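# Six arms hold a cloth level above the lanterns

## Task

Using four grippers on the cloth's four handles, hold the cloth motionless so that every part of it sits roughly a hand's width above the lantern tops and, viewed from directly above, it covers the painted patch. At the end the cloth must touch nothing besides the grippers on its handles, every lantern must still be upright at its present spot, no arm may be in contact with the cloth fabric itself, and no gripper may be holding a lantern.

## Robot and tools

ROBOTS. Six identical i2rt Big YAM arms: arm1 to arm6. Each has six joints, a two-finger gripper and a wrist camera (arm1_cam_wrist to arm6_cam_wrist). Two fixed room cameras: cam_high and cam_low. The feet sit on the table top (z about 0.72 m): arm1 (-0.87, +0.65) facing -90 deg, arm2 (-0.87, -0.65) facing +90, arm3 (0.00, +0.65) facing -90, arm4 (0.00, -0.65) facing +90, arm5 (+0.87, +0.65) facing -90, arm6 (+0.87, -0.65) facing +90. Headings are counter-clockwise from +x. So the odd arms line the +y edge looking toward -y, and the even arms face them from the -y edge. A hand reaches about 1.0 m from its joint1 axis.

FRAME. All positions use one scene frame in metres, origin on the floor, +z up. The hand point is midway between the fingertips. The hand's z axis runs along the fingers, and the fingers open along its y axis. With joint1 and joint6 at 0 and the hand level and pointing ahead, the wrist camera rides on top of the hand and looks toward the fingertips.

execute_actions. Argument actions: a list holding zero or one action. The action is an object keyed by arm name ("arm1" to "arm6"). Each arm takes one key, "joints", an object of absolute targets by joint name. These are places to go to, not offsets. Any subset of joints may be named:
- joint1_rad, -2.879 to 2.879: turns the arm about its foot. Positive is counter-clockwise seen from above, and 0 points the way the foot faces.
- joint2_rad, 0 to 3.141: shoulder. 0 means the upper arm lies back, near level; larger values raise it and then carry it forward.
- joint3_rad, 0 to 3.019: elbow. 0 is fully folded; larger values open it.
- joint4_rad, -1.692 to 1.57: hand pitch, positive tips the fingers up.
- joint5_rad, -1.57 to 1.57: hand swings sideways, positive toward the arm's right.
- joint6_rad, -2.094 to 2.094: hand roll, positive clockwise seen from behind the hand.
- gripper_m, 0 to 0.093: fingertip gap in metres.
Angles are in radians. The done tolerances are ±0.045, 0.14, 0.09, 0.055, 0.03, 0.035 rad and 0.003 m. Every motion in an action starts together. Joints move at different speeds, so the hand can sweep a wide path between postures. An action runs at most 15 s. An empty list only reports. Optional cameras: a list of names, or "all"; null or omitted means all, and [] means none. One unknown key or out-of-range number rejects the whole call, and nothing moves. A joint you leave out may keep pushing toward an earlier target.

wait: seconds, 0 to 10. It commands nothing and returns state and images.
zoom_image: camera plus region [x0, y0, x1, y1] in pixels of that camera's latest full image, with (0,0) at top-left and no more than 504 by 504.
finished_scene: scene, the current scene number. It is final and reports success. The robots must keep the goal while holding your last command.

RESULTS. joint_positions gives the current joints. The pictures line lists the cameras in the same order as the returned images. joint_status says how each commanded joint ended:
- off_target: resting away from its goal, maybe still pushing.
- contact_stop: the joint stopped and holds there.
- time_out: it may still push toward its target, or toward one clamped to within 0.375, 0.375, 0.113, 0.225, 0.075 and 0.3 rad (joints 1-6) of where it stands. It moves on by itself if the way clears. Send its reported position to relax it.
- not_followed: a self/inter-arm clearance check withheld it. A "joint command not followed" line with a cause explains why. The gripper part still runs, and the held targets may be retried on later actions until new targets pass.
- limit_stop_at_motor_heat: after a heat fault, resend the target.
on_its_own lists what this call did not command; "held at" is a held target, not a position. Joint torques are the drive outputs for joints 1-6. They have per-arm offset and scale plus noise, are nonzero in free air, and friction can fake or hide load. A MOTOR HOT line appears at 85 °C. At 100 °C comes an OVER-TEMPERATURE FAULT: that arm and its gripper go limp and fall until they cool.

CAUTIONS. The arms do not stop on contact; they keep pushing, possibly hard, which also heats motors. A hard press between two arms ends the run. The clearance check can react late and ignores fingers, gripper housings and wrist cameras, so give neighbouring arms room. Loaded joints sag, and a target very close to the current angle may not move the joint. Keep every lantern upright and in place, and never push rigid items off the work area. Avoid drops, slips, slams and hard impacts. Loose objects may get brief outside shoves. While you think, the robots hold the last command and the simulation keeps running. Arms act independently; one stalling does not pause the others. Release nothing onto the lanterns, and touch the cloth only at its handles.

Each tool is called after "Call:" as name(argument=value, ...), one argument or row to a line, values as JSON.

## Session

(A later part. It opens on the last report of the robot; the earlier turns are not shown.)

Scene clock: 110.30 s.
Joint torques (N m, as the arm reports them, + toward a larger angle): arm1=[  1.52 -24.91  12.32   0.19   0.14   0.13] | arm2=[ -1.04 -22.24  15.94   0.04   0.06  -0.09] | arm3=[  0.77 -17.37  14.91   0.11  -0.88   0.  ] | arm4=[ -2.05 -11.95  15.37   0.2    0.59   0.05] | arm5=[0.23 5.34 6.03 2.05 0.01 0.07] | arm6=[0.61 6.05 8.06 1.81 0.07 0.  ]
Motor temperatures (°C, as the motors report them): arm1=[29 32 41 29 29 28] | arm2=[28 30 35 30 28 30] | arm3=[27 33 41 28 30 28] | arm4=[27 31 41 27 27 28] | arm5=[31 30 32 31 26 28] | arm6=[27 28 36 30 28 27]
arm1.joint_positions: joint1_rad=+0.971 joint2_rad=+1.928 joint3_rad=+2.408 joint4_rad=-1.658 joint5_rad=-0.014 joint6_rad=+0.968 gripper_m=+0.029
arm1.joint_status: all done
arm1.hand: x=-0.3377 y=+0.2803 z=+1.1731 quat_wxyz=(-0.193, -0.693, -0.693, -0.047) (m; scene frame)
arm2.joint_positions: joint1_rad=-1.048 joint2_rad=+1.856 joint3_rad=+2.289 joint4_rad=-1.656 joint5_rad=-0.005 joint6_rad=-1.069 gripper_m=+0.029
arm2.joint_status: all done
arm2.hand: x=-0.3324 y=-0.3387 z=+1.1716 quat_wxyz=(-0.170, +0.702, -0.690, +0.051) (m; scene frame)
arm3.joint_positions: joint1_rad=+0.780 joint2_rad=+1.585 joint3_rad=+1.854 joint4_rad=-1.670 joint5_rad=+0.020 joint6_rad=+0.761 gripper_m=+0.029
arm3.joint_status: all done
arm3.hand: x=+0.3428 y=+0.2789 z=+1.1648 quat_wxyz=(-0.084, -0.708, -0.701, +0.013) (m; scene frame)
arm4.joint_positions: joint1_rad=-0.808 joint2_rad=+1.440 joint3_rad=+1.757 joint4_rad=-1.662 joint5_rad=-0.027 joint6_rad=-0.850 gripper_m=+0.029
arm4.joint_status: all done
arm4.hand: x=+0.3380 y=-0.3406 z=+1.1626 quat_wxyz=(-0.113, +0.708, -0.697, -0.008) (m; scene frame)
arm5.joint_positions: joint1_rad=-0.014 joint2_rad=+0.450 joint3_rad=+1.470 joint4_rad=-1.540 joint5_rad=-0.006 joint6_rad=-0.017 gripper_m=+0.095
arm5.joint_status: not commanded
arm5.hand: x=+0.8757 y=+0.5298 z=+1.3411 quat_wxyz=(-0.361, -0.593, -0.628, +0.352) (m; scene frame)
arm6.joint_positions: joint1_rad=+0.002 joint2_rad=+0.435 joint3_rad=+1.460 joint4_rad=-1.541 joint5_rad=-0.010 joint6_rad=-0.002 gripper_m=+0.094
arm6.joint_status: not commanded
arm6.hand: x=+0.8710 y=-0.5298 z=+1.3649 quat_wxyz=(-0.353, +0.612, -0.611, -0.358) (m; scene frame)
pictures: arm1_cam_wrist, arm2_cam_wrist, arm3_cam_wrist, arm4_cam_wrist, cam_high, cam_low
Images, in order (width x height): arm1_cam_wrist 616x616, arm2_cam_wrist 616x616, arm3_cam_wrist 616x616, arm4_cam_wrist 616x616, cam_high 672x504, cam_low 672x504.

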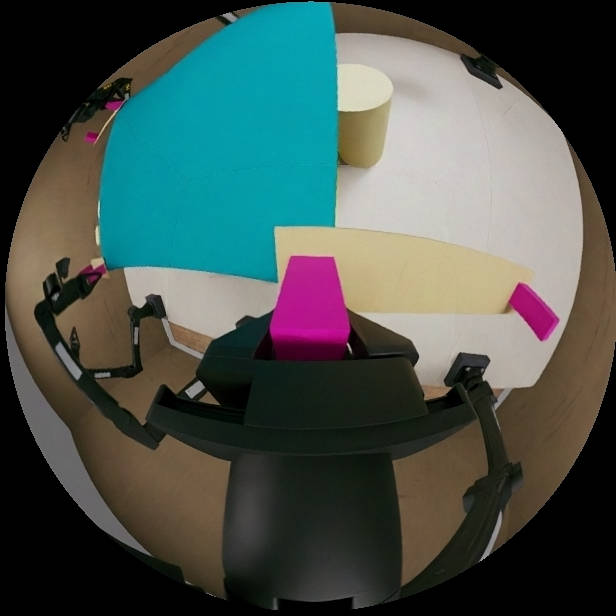

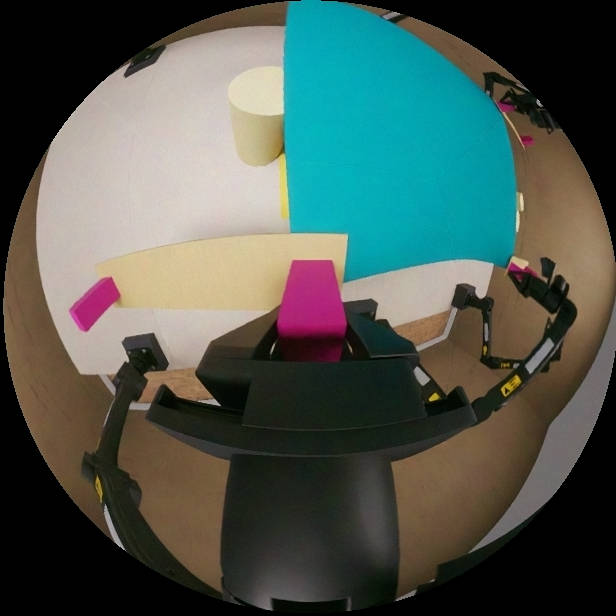

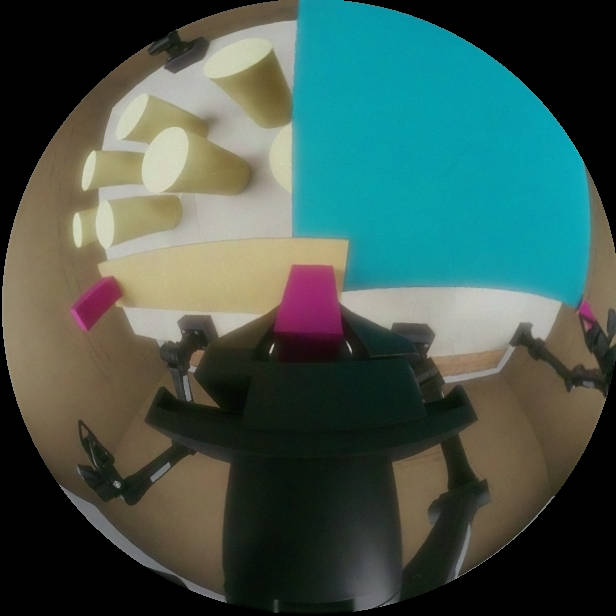

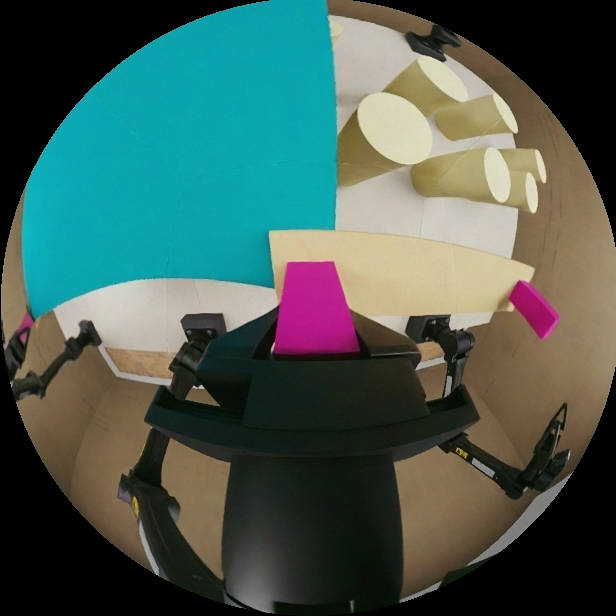

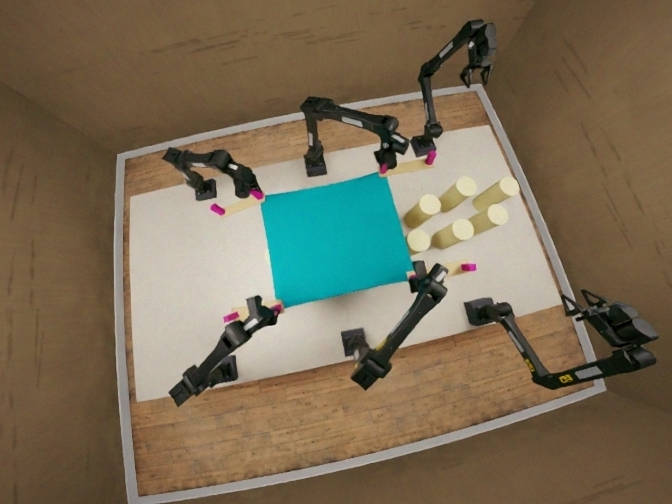

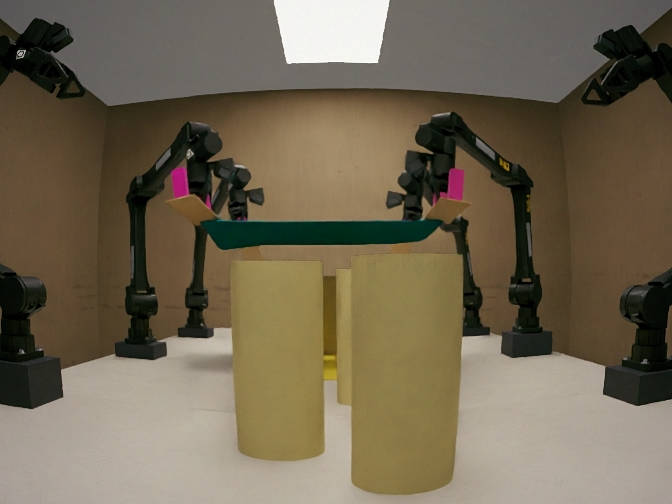

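Call:
execute_actions(
  actions=[],
  cameras=["cam_low"],
)

Scene clock: 113.03 s.
Joint torques (N m, as the arm reports them, + toward a larger angle): arm1=[  1.07 -25.19  12.4    0.17   0.13   0.15] | arm2=[ -0.98 -22.23  15.98   0.     0.06  -0.09] | arm3=[  0.95 -17.73  14.88   0.08  -0.87   0.  ] | arm4=[ -2.06 -12.37  15.51   0.08   0.62   0.07] | arm5=[0.18 5.4  6.04 2.03 0.   0.07] | arm6=[0.53 5.99 8.06 1.84 0.07 0.  ]
Motor temperatures (°C, as the motors report them): arm1=[29 32 41 29 29 28] | arm2=[28 31 35 30 28 30] | arm3=[27 33 42 28 30 28] | arm4=[27 31 42 27 27 28] | arm5=[31 30 32 31 26 28] | arm6=[27 28 36 30 28 27]
arm1.joint_positions: joint1_rad=+0.971 joint2_rad=+1.928 joint3_rad=+2.408 joint4_rad=-1.658 joint5_rad=-0.014 joint6_rad=+0.968 gripper_m=+0.029
arm1.joint_status: all done
arm1.hand: x=-0.3377 y=+0.2803 z=+1.1731 quat_wxyz=(-0.193, -0.693, -0.693, -0.047) (m; scene frame)
arm2.joint_positions: joint1_rad=-1.048 joint2_rad=+1.856 joint3_rad=+2.289 joint4_rad=-1.656 joint5_rad=-0.005 joint6_rad=-1.069 gripper_m=+0.029
arm2.joint_status: all done
arm2.hand: x=-0.3324 y=-0.3387 z=+1.1716 quat_wxyz=(-0.170, +0.702, -0.689, +0.051) (m; scene frame)
arm3.joint_positions: joint1_rad=+0.780 joint2_rad=+1.585 joint3_rad=+1.854 joint4_rad=-1.670 joint5_rad=+0.020 joint6_rad=+0.761 gripper_m=+0.029
arm3.joint_status: all done
arm3.hand: x=+0.3428 y=+0.2789 z=+1.1648 quat_wxyz=(-0.084, -0.708, -0.701, +0.013) (m; scene frame)
arm4.joint_positions: joint1_rad=-0.808 joint2_rad=+1.440 joint3_rad=+1.757 joint4_rad=-1.662 joint5_rad=-0.027 joint6_rad=-0.851 gripper_m=+0.029
arm4.joint_status: all done
arm4.hand: x=+0.3380 y=-0.3406 z=+1.1626 quat_wxyz=(-0.113, +0.708, -0.697, -0.008) (m; scene frame)
arm5.joint_positions: joint1_rad=-0.014 joint2_rad=+0.450 joint3_rad=+1.470 joint4_rad=-1.540 joint5_rad=-0.006 joint6_rad=-0.017 gripper_m=+0.095
arm5.joint_status: not commanded
arm5.hand: x=+0.8757 y=+0.5298 z=+1.3411 quat_wxyz=(-0.361, -0.593, -0.628, +0.352) (m; scene frame)
arm6.joint_positions: joint1_rad=+0.002 joint2_rad=+0.435 joint3_rad=+1.460 joint4_rad=-1.541 joint5_rad=-0.010 joint6_rad=-0.002 gripper_m=+0.094
arm6.joint_status: not commanded
arm6.hand: x=+0.8710 y=-0.5298 z=+1.3649 quat_wxyz=(-0.353, +0.612, -0.611, -0.358) (m; scene frame)
pictures: cam_low
Images, in order (width x height): cam_low 672x504.

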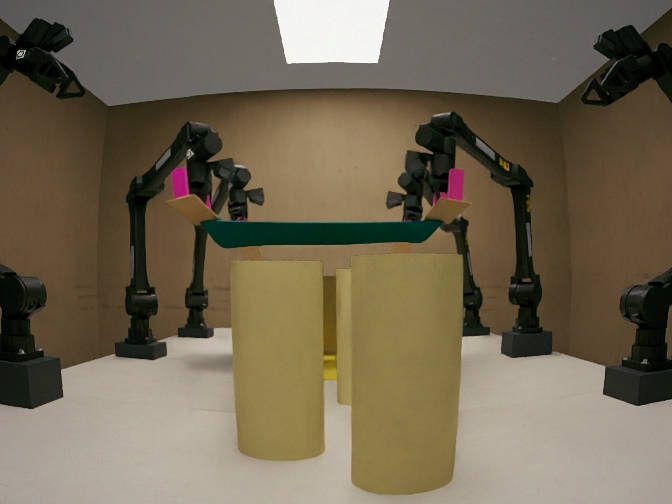

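Call:
finished_scene(
  scene=2,
)

The scene is finished: the task was done.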